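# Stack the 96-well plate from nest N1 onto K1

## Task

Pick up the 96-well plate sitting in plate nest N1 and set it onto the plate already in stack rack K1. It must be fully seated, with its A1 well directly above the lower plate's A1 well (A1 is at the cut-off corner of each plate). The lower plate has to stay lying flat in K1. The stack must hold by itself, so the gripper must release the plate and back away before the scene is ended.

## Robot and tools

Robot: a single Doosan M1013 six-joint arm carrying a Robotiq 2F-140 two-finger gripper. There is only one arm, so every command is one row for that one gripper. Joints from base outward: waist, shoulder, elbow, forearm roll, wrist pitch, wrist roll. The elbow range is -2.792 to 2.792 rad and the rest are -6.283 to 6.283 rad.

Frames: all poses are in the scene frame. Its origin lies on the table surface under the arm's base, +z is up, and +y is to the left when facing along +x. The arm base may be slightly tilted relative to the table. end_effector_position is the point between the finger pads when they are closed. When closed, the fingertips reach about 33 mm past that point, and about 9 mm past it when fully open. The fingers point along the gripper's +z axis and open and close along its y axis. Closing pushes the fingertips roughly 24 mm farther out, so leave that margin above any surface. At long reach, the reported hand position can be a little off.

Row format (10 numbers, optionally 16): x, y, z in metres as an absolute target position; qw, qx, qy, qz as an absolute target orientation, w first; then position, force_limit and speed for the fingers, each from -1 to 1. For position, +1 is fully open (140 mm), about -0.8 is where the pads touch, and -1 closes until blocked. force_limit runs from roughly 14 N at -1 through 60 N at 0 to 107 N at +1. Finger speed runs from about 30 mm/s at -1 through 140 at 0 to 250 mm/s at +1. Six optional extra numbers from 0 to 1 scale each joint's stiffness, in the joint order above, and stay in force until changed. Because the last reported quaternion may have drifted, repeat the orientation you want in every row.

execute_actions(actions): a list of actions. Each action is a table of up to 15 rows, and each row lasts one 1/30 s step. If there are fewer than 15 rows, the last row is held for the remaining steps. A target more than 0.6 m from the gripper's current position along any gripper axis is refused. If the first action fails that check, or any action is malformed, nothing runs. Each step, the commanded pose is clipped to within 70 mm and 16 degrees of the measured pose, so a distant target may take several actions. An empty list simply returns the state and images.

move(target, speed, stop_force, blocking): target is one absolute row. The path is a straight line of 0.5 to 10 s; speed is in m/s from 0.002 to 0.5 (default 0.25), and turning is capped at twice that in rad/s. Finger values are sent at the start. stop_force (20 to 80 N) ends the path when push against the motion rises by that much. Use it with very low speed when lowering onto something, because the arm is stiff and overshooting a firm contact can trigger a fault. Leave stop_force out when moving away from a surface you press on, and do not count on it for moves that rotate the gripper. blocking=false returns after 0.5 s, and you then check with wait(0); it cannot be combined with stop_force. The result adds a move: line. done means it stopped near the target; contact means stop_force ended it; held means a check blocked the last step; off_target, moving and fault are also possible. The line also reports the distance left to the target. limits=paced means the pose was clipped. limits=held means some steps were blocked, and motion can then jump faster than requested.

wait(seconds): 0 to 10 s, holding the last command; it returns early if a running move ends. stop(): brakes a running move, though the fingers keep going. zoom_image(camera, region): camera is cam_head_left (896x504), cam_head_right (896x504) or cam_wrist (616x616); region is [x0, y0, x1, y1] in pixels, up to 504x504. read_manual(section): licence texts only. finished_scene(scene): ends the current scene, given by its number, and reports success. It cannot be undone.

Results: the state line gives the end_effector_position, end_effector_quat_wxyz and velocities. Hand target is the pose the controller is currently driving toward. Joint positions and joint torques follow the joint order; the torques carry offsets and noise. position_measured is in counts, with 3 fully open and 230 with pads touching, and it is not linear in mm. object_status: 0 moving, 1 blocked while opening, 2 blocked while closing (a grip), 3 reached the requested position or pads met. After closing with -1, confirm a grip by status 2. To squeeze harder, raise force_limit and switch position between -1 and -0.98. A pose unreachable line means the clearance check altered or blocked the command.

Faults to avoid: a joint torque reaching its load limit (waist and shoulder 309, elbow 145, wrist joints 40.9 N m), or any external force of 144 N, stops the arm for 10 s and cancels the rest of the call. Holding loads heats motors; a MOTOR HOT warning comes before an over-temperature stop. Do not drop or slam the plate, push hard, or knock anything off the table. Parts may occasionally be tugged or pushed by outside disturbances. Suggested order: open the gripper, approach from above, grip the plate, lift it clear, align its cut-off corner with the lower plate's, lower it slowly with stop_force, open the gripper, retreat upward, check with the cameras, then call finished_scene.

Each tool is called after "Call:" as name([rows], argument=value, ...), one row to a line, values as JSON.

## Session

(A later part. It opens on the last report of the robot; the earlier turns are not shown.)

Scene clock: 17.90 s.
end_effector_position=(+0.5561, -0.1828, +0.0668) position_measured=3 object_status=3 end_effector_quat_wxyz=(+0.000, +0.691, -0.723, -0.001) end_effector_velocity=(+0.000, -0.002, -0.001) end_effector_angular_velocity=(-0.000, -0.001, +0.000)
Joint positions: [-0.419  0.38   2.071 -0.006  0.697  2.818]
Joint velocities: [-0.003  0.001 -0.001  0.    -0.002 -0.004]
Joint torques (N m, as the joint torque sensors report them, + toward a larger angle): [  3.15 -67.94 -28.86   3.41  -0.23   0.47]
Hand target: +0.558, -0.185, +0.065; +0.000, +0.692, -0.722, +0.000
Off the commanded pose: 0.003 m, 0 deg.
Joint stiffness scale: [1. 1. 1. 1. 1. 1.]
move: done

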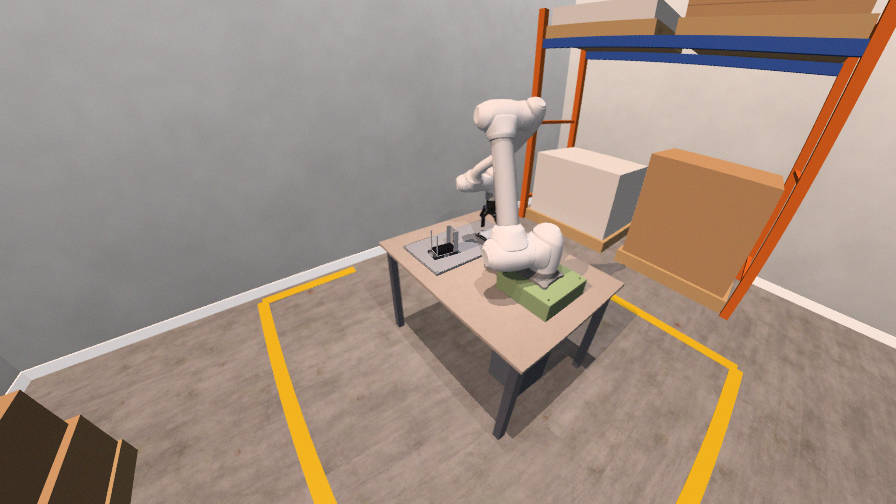

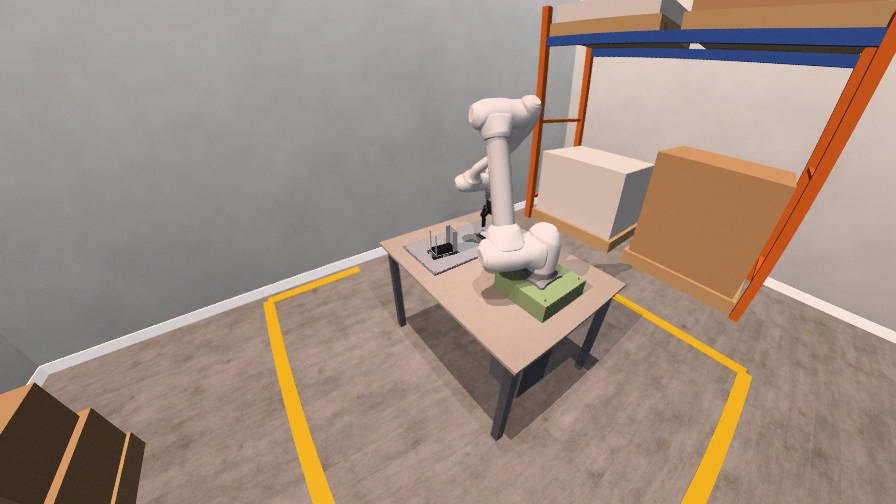

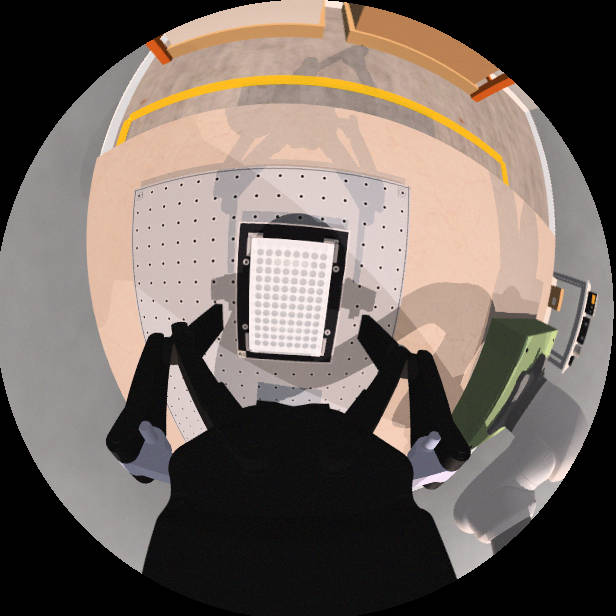

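Call:
move(target=[0.559,-0.186,0.062,0,-0.6915,0.7224,0,0.4,-0.5,0], speed=0.05)

Call:
zoom_image(camera="cam_wrist", region=[200, 210, 400, 410])

Scene clock: 19.30 s.
end_effector_position=(+0.5572, -0.1837, +0.0640) position_measured=78 object_status=3 end_effector_quat_wxyz=(+0.000, +0.691, -0.723, -0.001) end_effector_velocity=(+0.001, -0.000, -0.001) end_effector_angular_velocity=(+0.001, -0.001, -0.001)
Joint positions: [-0.42   0.385  2.069 -0.006  0.693  2.816]
Joint velocities: [-0.001  0.002 -0.001  0.001 -0.002 -0.001]
Joint torques (N m, as the joint torque sensors report them, + toward a larger angle): [  3.22 -71.9  -29.06   3.05  -0.11  -0.16]
Hand target: +0.559, -0.186, +0.062; +0.000, +0.691, -0.722, +0.000
Off the commanded pose: 0.004 m, 0 deg.
Joint stiffness scale: [1. 1. 1. 1. 1. 1.]
move: off_target

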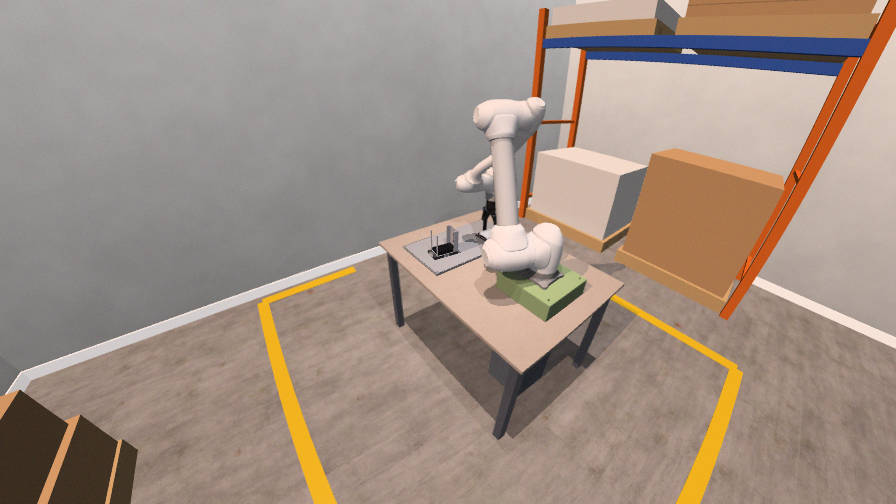

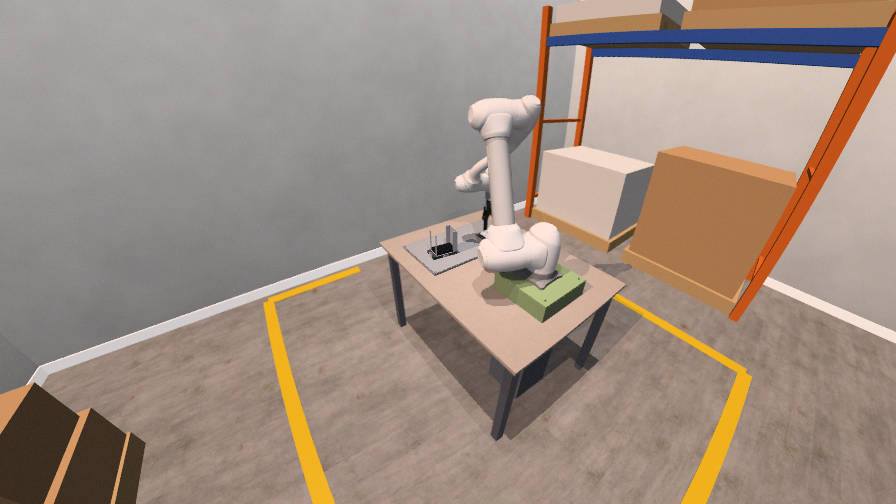

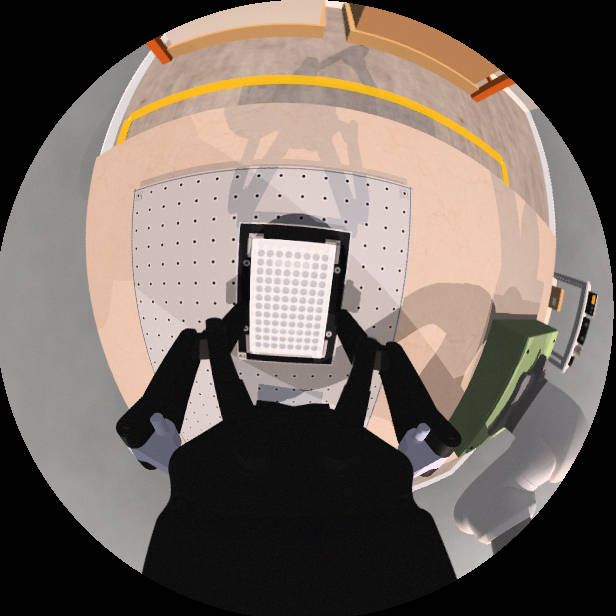

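Region (200, 210, 400, 410) of cam_wrist's 616x616 image, scaled by 2.520, with more detail than that image has.

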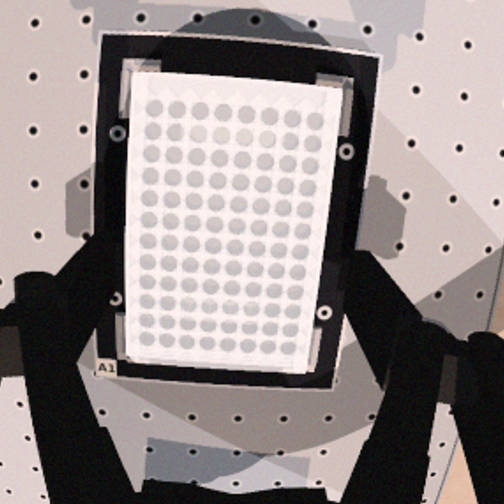

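Call:
move(target=[0.558,-0.193,0.052,0,-0.6915,0.7224,0,0.4,-0.5,0], speed=0.03)

Call:
move(target=[0.558,-0.193,0.025,0,-0.6915,0.7224,0,0.4,-0.5,0], speed=0.005, stop_force=20)

Call:
zoom_image(camera="cam_wrist", region=[200, 210, 400, 410])

Scene clock: 20.53 s.
end_effector_position=(+0.5578, -0.1911, +0.0548) position_measured=78 object_status=3 end_effector_quat_wxyz=(-0.000, +0.691, -0.723, +0.000) end_effector_velocity=(+0.000, -0.002, -0.001) end_effector_angular_velocity=(-0.001, -0.001, +0.000)
Joint positions: [-0.432  0.401  2.069 -0.006  0.675  2.805]
Joint velocities: [-0.002  0.002 -0.    -0.001 -0.003 -0.002]
Joint torques (N m, as the joint torque sensors report them, + toward a larger angle): [  4.6  -68.24 -28.58   3.21   0.13   0.01]
Hand target: +0.558, -0.193, +0.052; +0.000, +0.691, -0.722, -0.000
Off the commanded pose: 0.003 m, 0 deg.
Joint stiffness scale: [1. 1. 1. 1. 1. 1.]
move: done

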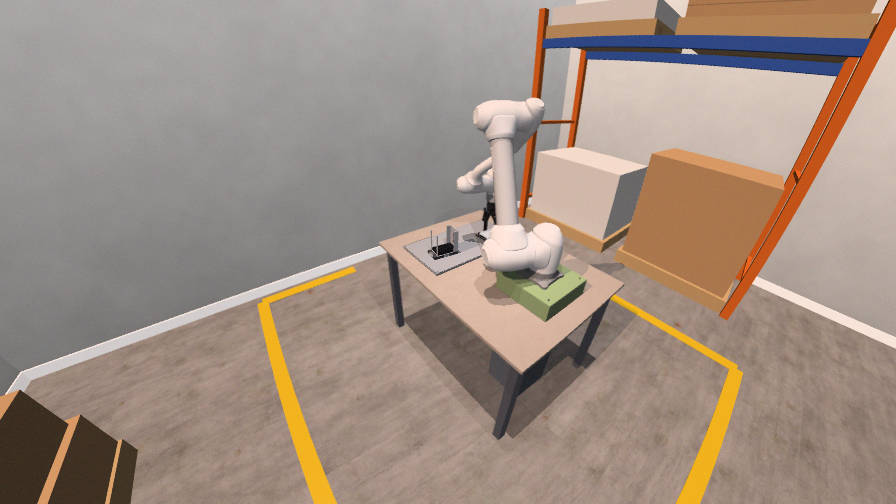

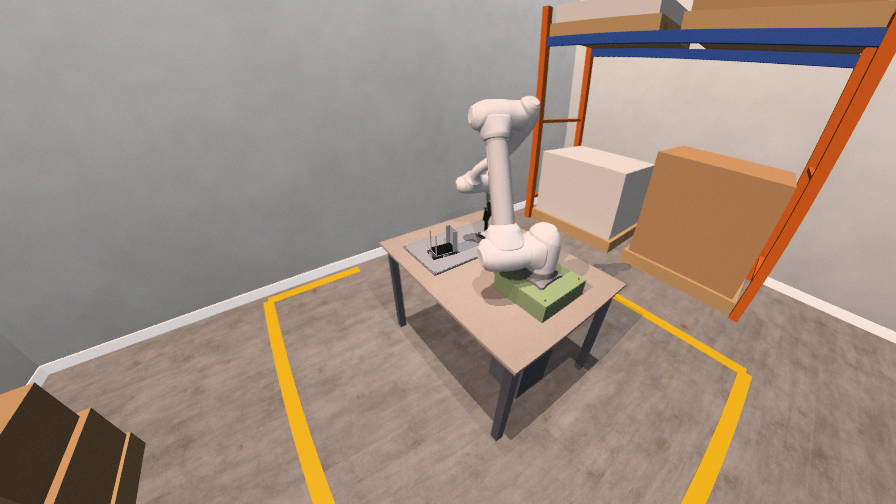

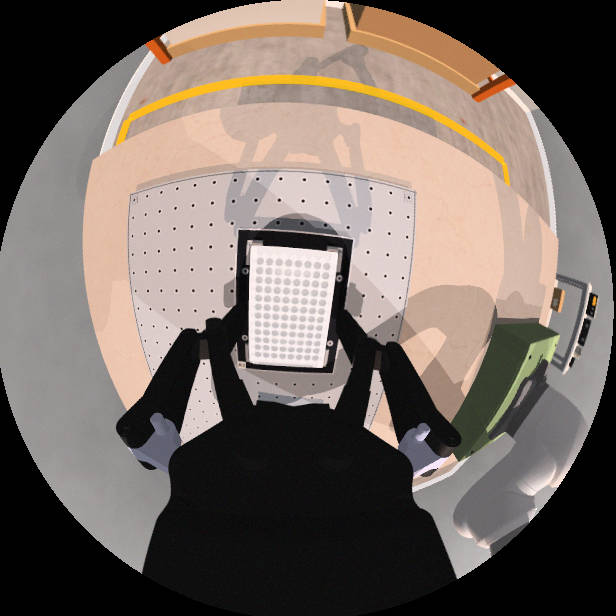

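Scene clock: 23.03 s.
end_effector_position=(+0.5600, -0.1920, +0.0490) position_measured=78 object_status=3 end_effector_quat_wxyz=(-0.001, +0.691, -0.723, +0.002) end_effector_velocity=(+0.000, -0.000, +0.000) end_effector_angular_velocity=(+0.000, -0.000, -0.001)
Joint positions: [-0.432  0.41   2.07  -0.006  0.661  2.805]
Joint velocities: [-0.    -0.    -0.     0.001 -0.    -0.   ]
Joint torques (N m, as the joint torque sensors report them, + toward a larger angle): [  2.08 -57.51 -21.85   3.02  -1.83  -0.33]
Hand target: +0.560, -0.192, +0.049; -0.001, +0.691, -0.723, +0.002
Off the commanded pose: 0.024 m, 0 deg.
Joint stiffness scale: [1. 1. 1. 1. 1. 1.]
move: contact

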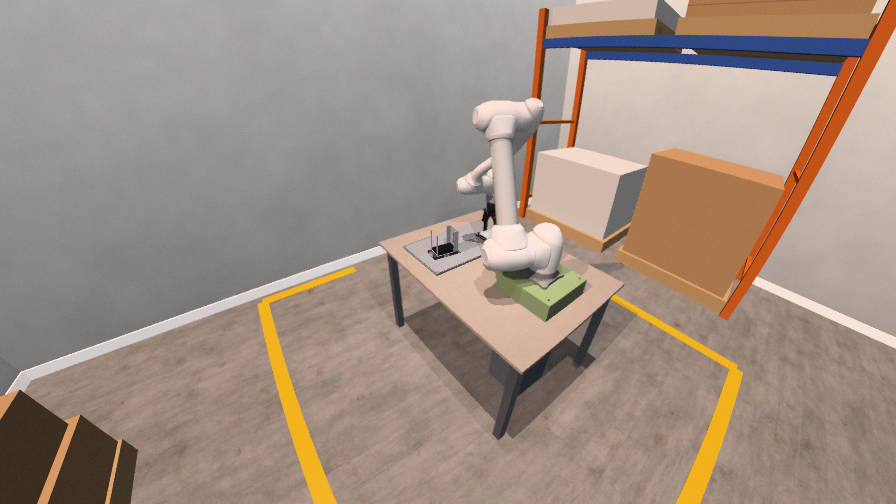

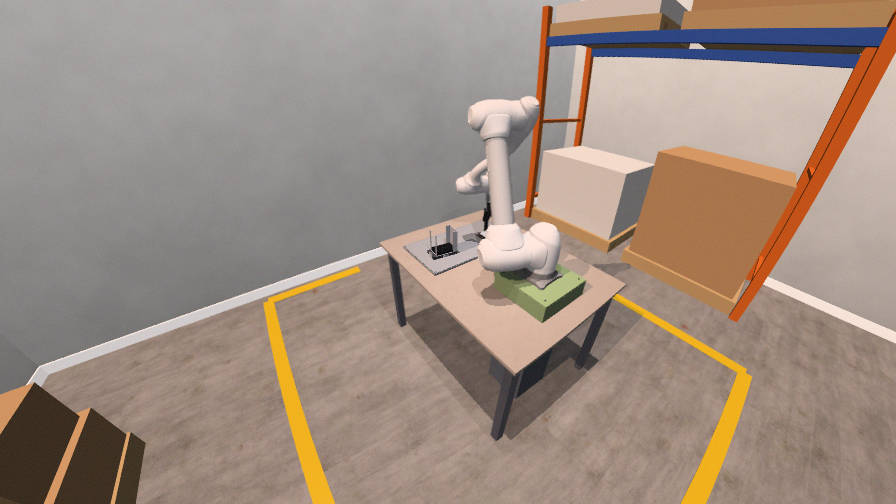

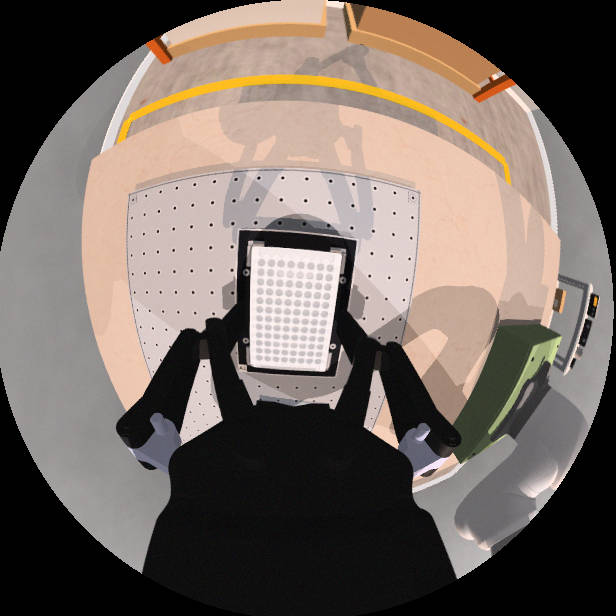

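Region (200, 210, 400, 410) of cam_wrist's 616x616 image, scaled by 2.520, with more detail than that image has.

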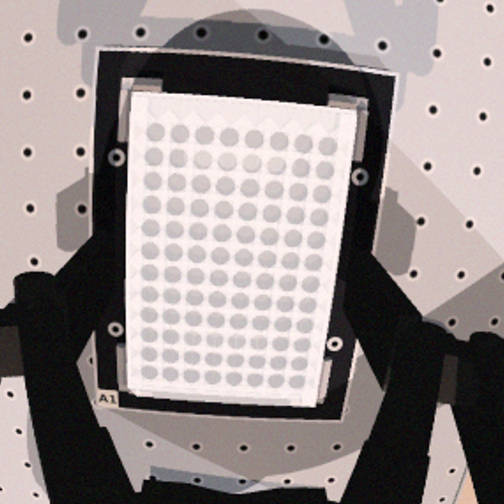

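Call:
move(target=[0.558,-0.193,0.0575,0,-0.6915,0.7224,0,0.4,-0.5,0], speed=0.02)

Call:
zoom_image(camera="cam_wrist", region=[240, 235, 360, 295])

Call:
zoom_image(camera="cam_wrist", region=[235, 325, 355, 385])

Scene clock: 24.03 s.
end_effector_position=(+0.5568, -0.1908, +0.0535) position_measured=78 object_status=3 end_effector_quat_wxyz=(+0.001, +0.691, -0.723, -0.002) end_effector_velocity=(-0.001, -0.000, +0.002) end_effector_angular_velocity=(+0.000, +0.002, +0.000)
Joint positions: [-0.432  0.403  2.069 -0.006  0.678  2.805]
Joint velocities: [-0.001 -0.003 -0.    -0.001  0.005 -0.001]
Joint torques (N m, as the joint torque sensors report them, + toward a larger angle): [  2.   -67.8  -27.47   2.99  -0.08   0.22]
Hand target: +0.558, -0.193, +0.057; +0.000, +0.691, -0.722, +0.000
Off the commanded pose: 0.005 m, 0 deg.
Joint stiffness scale: [1. 1. 1. 1. 1. 1.]
move: off_target

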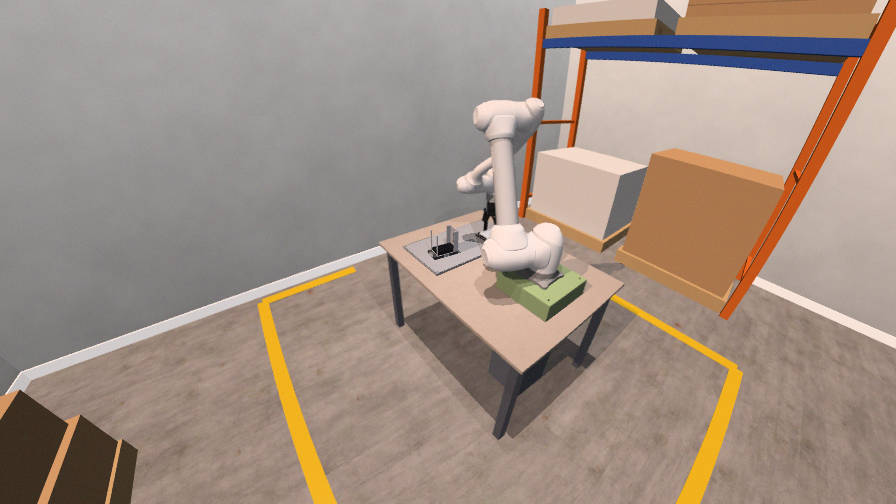

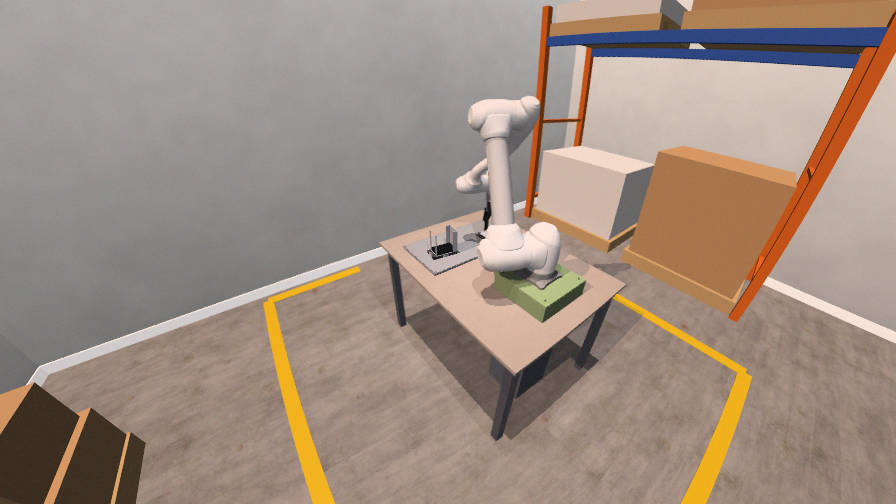

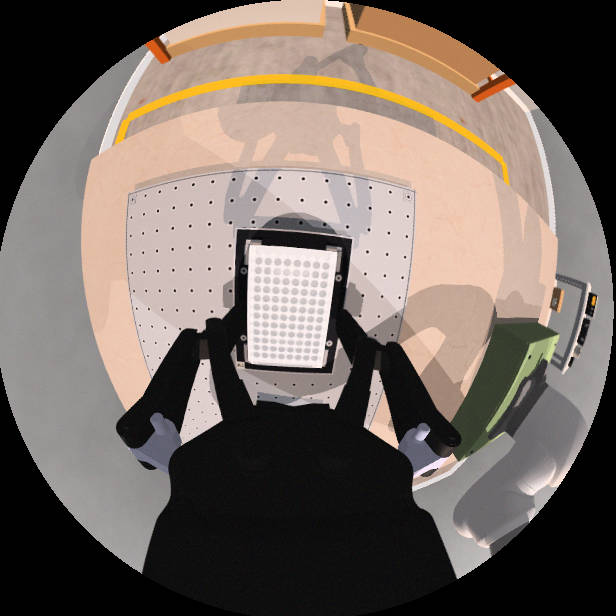

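Region (240, 235, 360, 295) of cam_wrist's 616x616 image, scaled by 4.200, with more detail than that image has.

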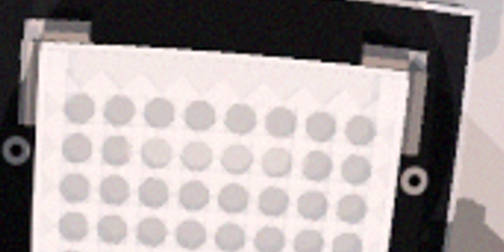

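Region (235, 325, 355, 385) of cam_wrist's 616x616 image, scaled by 4.200, with more detail than that image has.

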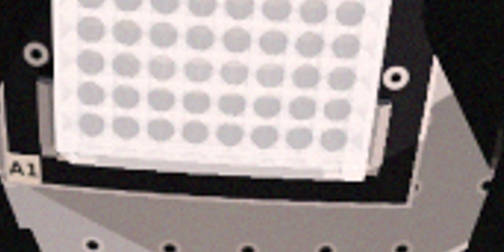

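Call:
execute_actions([
  [[0.558,-0.192,0.056,0,-0.6915,0.7224,0,-1,0,-0.8]],
  [[0.558,-0.192,0.056,0,-0.6915,0.7224,0,-1,0,-0.8]],
])

Call:
zoom_image(camera="cam_wrist", region=[200, 210, 400, 410])

Scene clock: 25.37 s.
end_effector_position=(+0.5598, -0.1920, +0.0552) position_measured=107 object_status=2 end_effector_quat_wxyz=(-0.001, +0.691, -0.723, +0.001) end_effector_velocity=(-0.000, -0.000, -0.000) end_effector_angular_velocity=(-0.000, +0.000, +0.000)
Joint positions: [-0.432  0.402  2.066 -0.006  0.676  2.805]
Joint velocities: [-0.    -0.     0.    -0.001  0.     0.   ]
Joint torques (N m, as the joint torque sensors report them, + toward a larger angle): [ -9.14 -55.68 -19.97  -0.34   0.21   0.51]
Hand target: +0.558, -0.192, +0.056; +0.000, +0.691, -0.722, +0.000
Off the commanded pose: 0.002 m, 0 deg.
Joint stiffness scale: [1. 1. 1. 1. 1. 1.]

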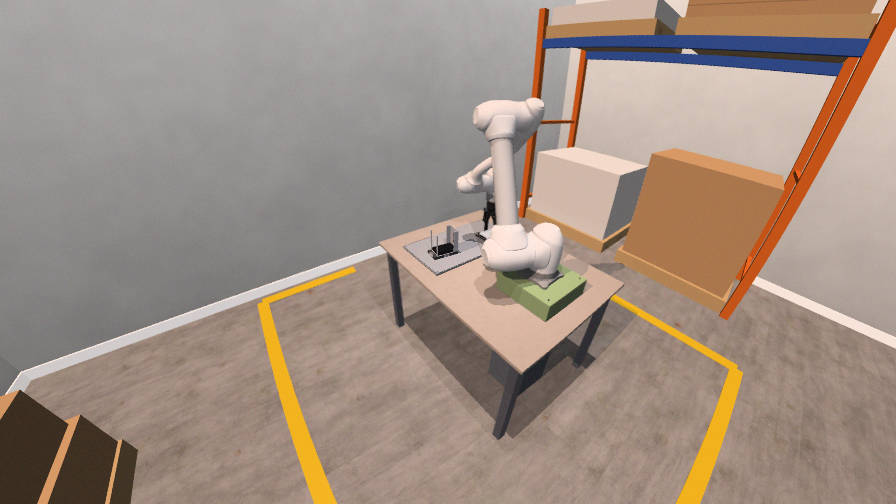

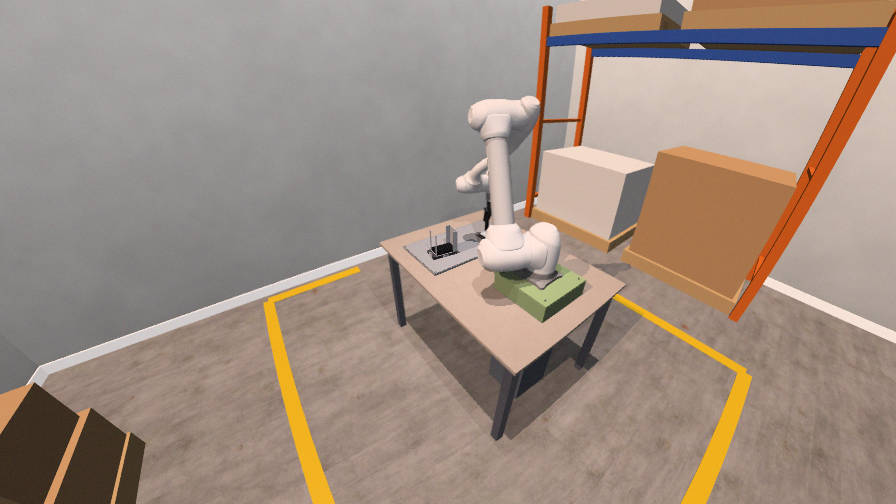

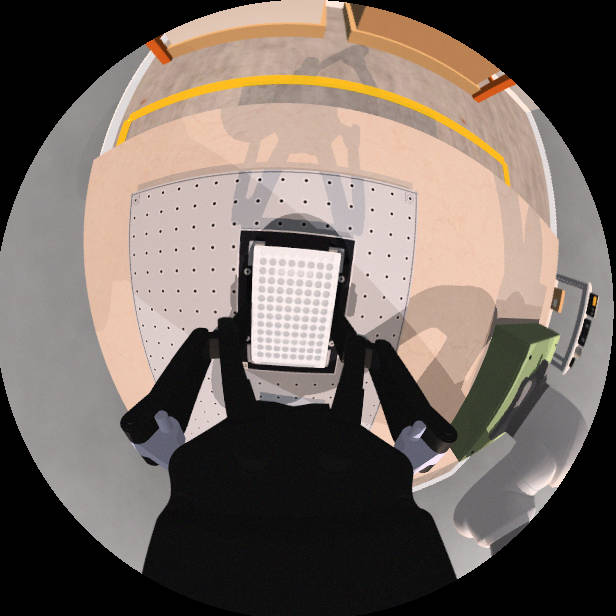

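Region (200, 210, 400, 410) of cam_wrist's 616x616 image, scaled by 2.520, with more detail than that image has.

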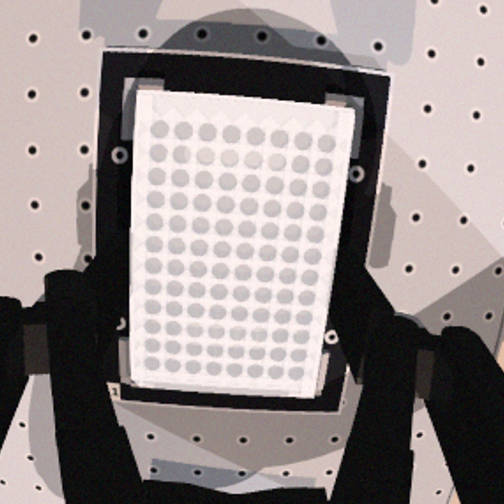

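Call:
move(target=[0.5615,-0.192,0.08,0,-0.6915,0.7224,0,-1,0,-0.8], speed=0.03)

Call:
move(target=[0.565,0.0,0.22,0,-0.68,0.733,0,-1,0,-0.8], speed=0.2)

Call:
zoom_image(camera="cam_wrist", region=[220, 230, 380, 390])

Scene clock: 26.77 s.
end_effector_position=(+0.5596, -0.1921, +0.0759) position_measured=108 object_status=2 end_effector_quat_wxyz=(+0.001, +0.691, -0.723, -0.002) end_effector_velocity=(-0.001, -0.000, +0.002) end_effector_angular_velocity=(+0.000, +0.002, -0.000)
Joint positions: [-0.432  0.375  2.052 -0.006  0.722  2.805]
Joint velocities: [-0.001 -0.003 -0.001 -0.     0.005 -0.   ]
Joint torques (N m, as the joint torque sensors report them, + toward a larger angle): [  0.4  -68.37 -29.88   3.3   -0.41  -0.25]
Hand target: +0.561, -0.192, +0.080; +0.000, +0.691, -0.722, +0.000
Off the commanded pose: 0.005 m, 0 deg.
Joint stiffness scale: [1. 1. 1. 1. 1. 1.]
move: off_target

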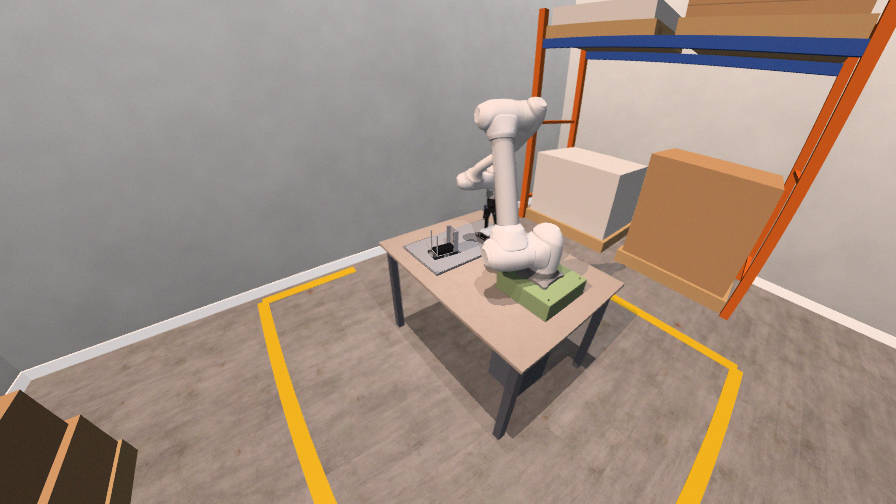

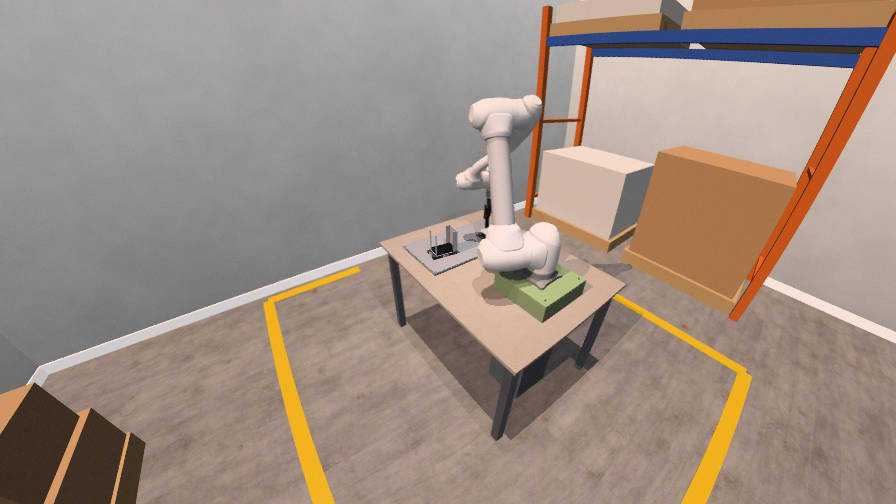

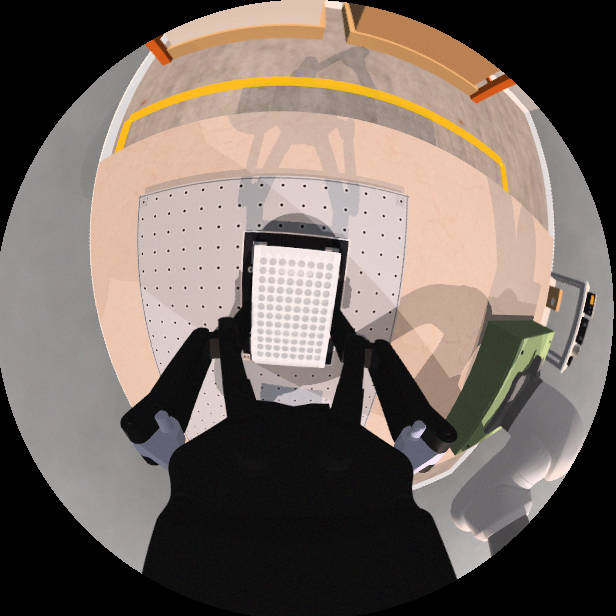

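Scene clock: 28.50 s.
end_effector_position=(+0.5643, -0.0017, +0.2160) position_measured=108 object_status=2 end_effector_quat_wxyz=(+0.002, +0.681, -0.733, -0.001) end_effector_velocity=(-0.000, +0.002, +0.001) end_effector_angular_velocity=(+0.001, +0.002, -0.002)
Joint positions: [-0.106  0.173  2.001 -0.005  0.978  3.157]
Joint velocities: [ 0.003 -0.001 -0.002  0.001  0.004  0.004]
Joint torques (N m, as the joint torque sensors report them, + toward a larger angle): [ -0.42 -55.64 -36.79   4.05  -0.01   0.36]
Hand target: +0.565, +0.000, +0.220; -0.000, +0.680, -0.733, -0.000
Off the commanded pose: 0.004 m, 0 deg.
Joint stiffness scale: [1. 1. 1. 1. 1. 1.]
move: off_target

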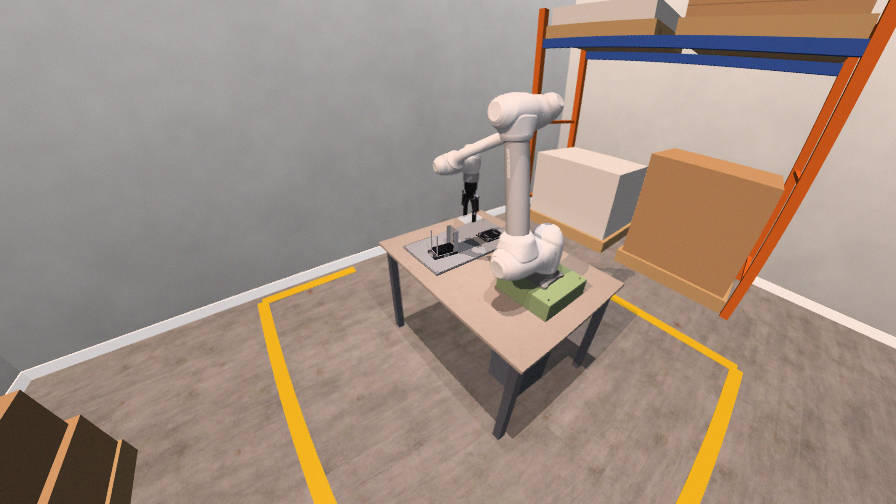

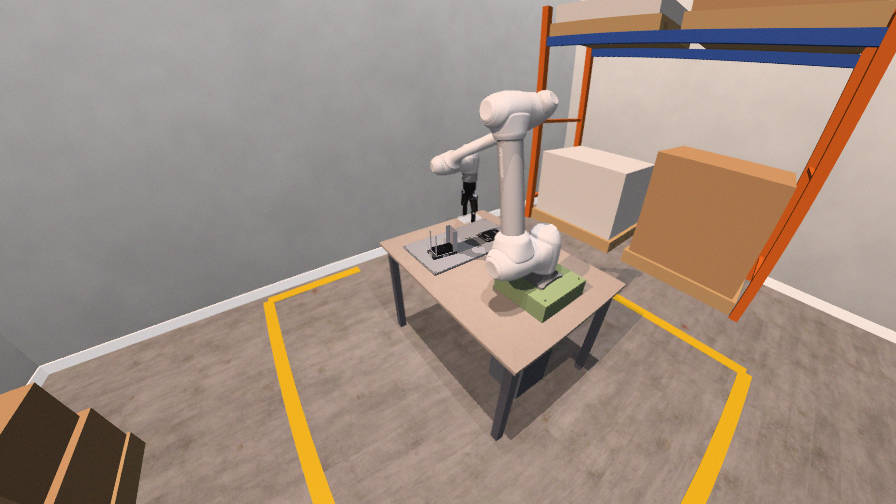

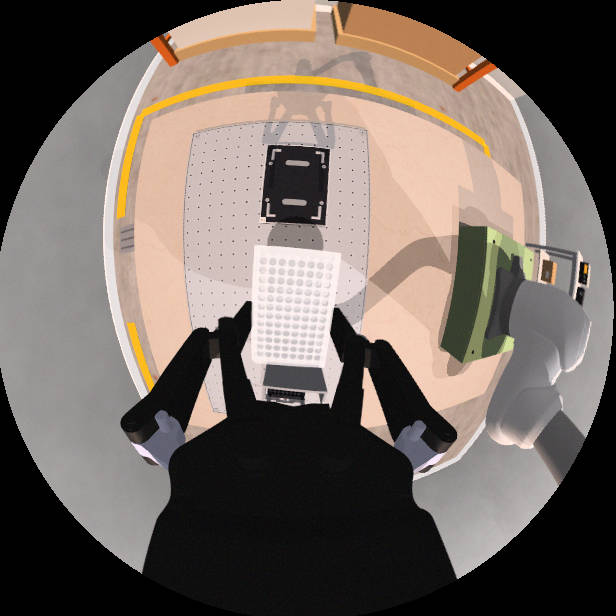

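Region (220, 230, 380, 390) of cam_wrist's 616x616 image, scaled by 3.150, with more detail than that image has.

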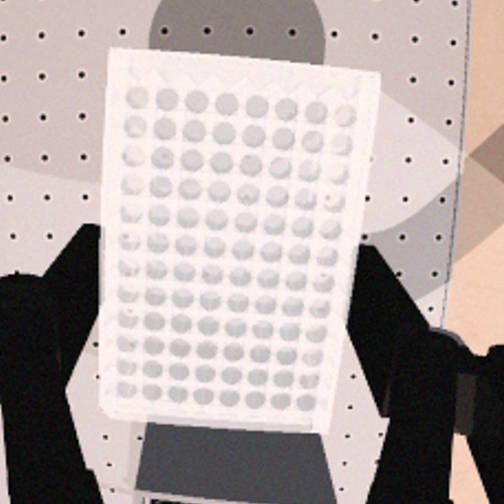

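Call:
move(target=[0.572,0.195,0.2,0,-0.6593,0.7518,0,-1,0,-0.8], speed=0.2)

Call:
zoom_image(camera="cam_wrist", region=[200, 210, 400, 410])

Call:
zoom_image(camera="cam_head_left", region=[390, 190, 500, 280])

Scene clock: 31.57 s.
end_effector_position=(+0.5703, +0.1925, +0.2017) position_measured=108 object_status=2 end_effector_quat_wxyz=(-0.001, -0.660, +0.751, -0.000) end_effector_velocity=(+0.000, +0.002, -0.000) end_effector_angular_velocity=(+0.000, -0.000, -0.003)
Joint positions: [ 0.225  0.241  1.946 -0.003  0.962  3.542]
Joint velocities: [ 0.003  0.002 -0.002  0.    -0.     0.006]
Joint torques (N m, as the joint torque sensors report them, + toward a larger angle): [ -0.4  -60.07 -37.21   3.95  -0.2    0.12]
Hand target: +0.572, +0.195, +0.200; +0.000, -0.659, +0.752, +0.000
Off the commanded pose: 0.004 m, 0 deg.
Joint stiffness scale: [1. 1. 1. 1. 1. 1.]
move: off_target

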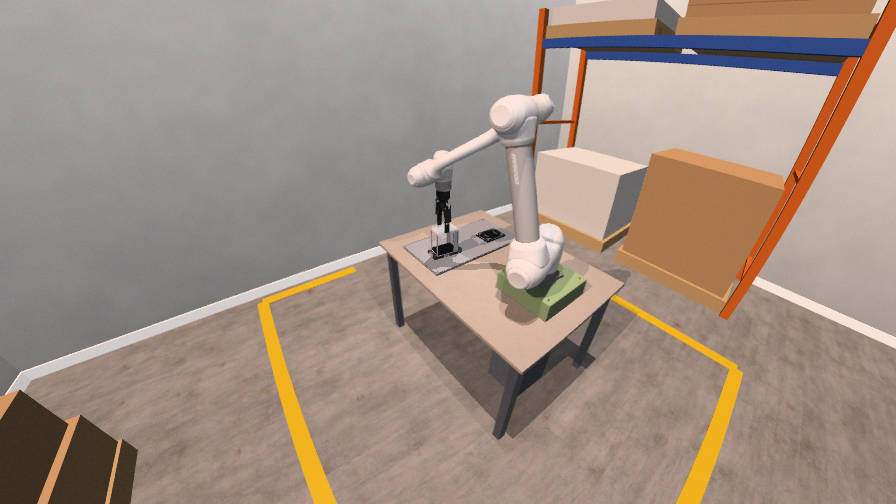

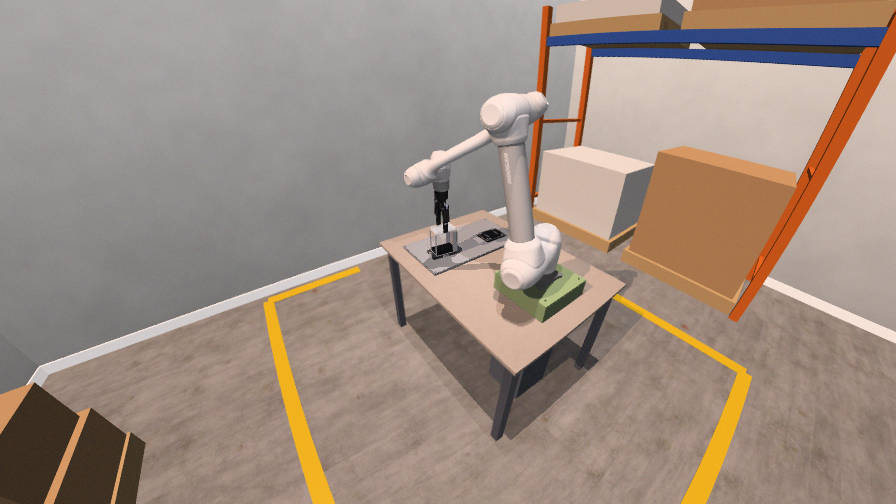

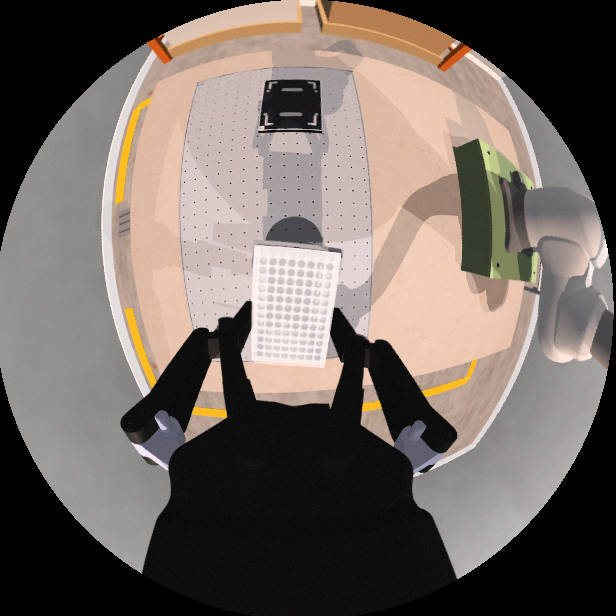

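Region (200, 210, 400, 410) of cam_wrist's 616x616 image, scaled by 2.520, with more detail than that image has.

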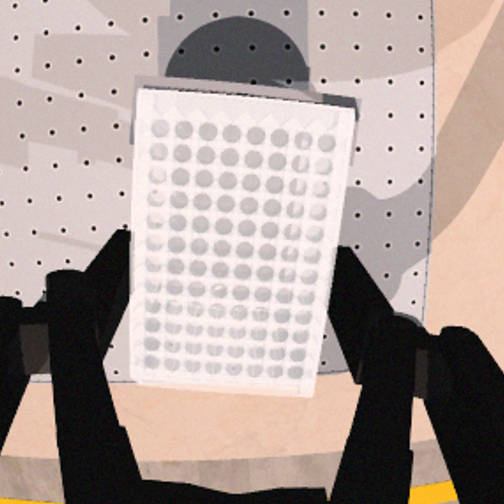

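Region (390, 190, 500, 280) of cam_head_left's 896x504 image, scaled by 4.582, with more detail than that image has; it fills the top 412 rows of this view, and the rest is white.

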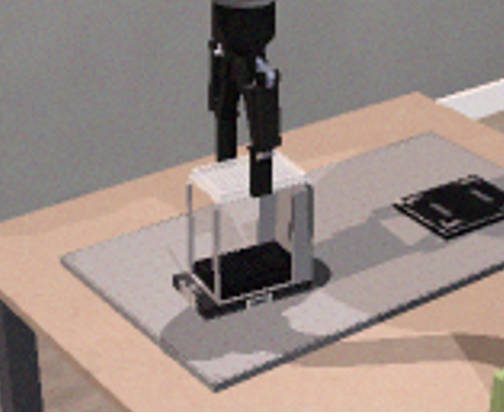

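Close. Lower a little and inspect.

Call:
move(target=[0.572,0.195,0.186,0,-0.6593,0.7518,0,-1,0,-0.8], speed=0.01, stop_force=20)

Call:
zoom_image(camera="cam_wrist", region=[235, 225, 365, 295])

Call:
zoom_image(camera="cam_wrist", region=[230, 330, 360, 400])

Scene clock: 33.47 s.
end_effector_position=(+0.5729, +0.1934, +0.1961) position_measured=108 object_status=2 end_effector_quat_wxyz=(+0.002, -0.660, +0.751, -0.001) end_effector_velocity=(-0.000, -0.000, -0.000) end_effector_angular_velocity=(-0.000, +0.001, -0.000)
Joint positions: [ 0.225  0.248  1.949 -0.003  0.947  3.542]
Joint velocities: [-0.     0.     0.    -0.     0.001  0.   ]
Joint torques (N m, as the joint torque sensors report them, + toward a larger angle): [  0.8  -49.33 -31.71   3.7   -2.52  -0.22]
Hand target: +0.573, +0.193, +0.196; +0.002, -0.660, +0.751, -0.001
Off the commanded pose: 0.010 m, 0 deg.
Joint stiffness scale: [1. 1. 1. 1. 1. 1.]
move: contact

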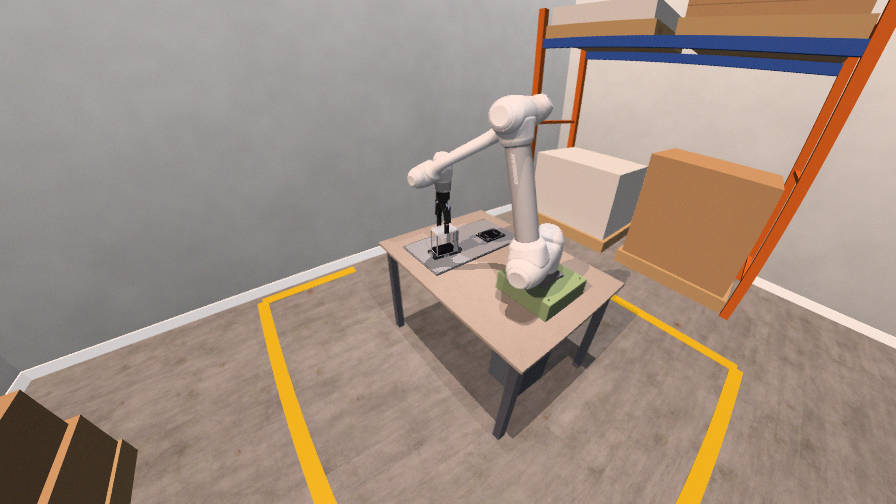

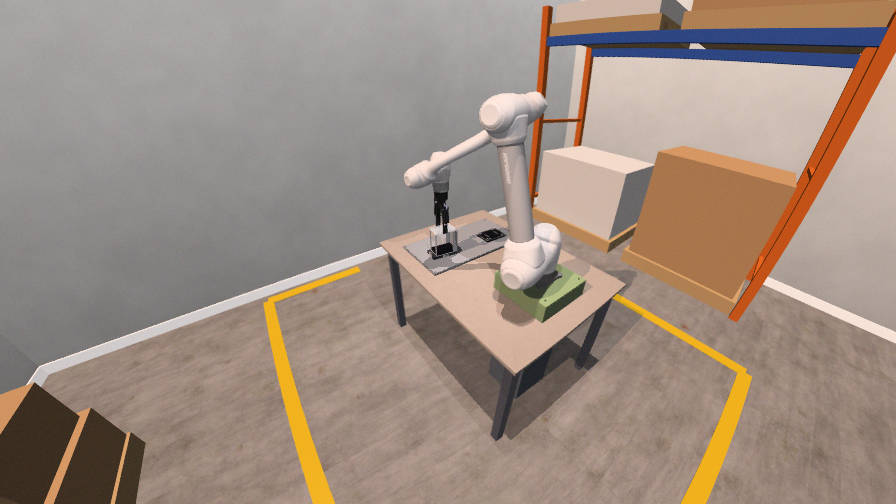

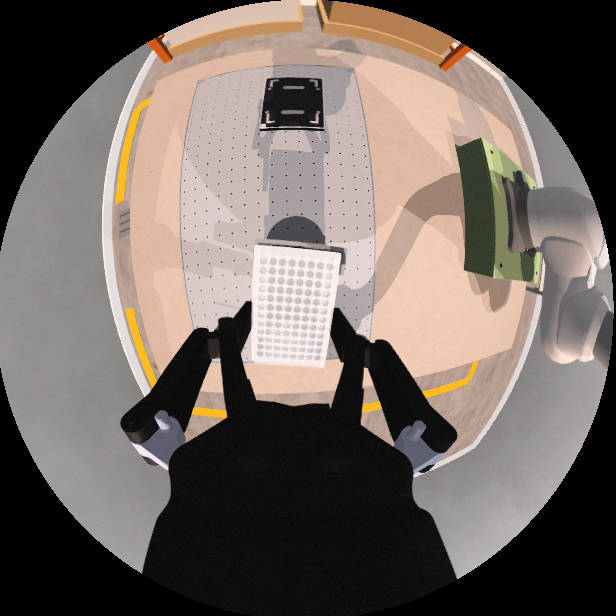

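Region (235, 225, 365, 295) of cam_wrist's 616x616 image, scaled by 3.877, with more detail than that image has; it fills the top 271 rows of this view, and the rest is white.

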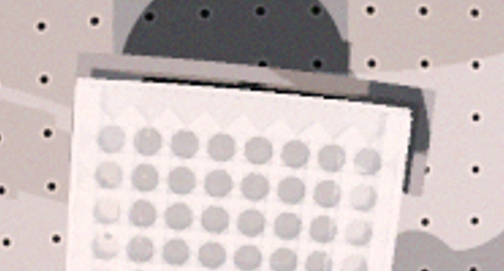

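Region (230, 330, 360, 400) of cam_wrist's 616x616 image, scaled by 3.877, with more detail than that image has; it fills the top 271 rows of this view, and the rest is white.

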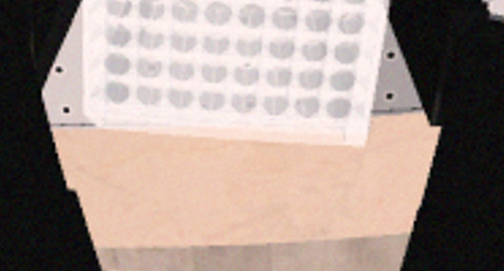

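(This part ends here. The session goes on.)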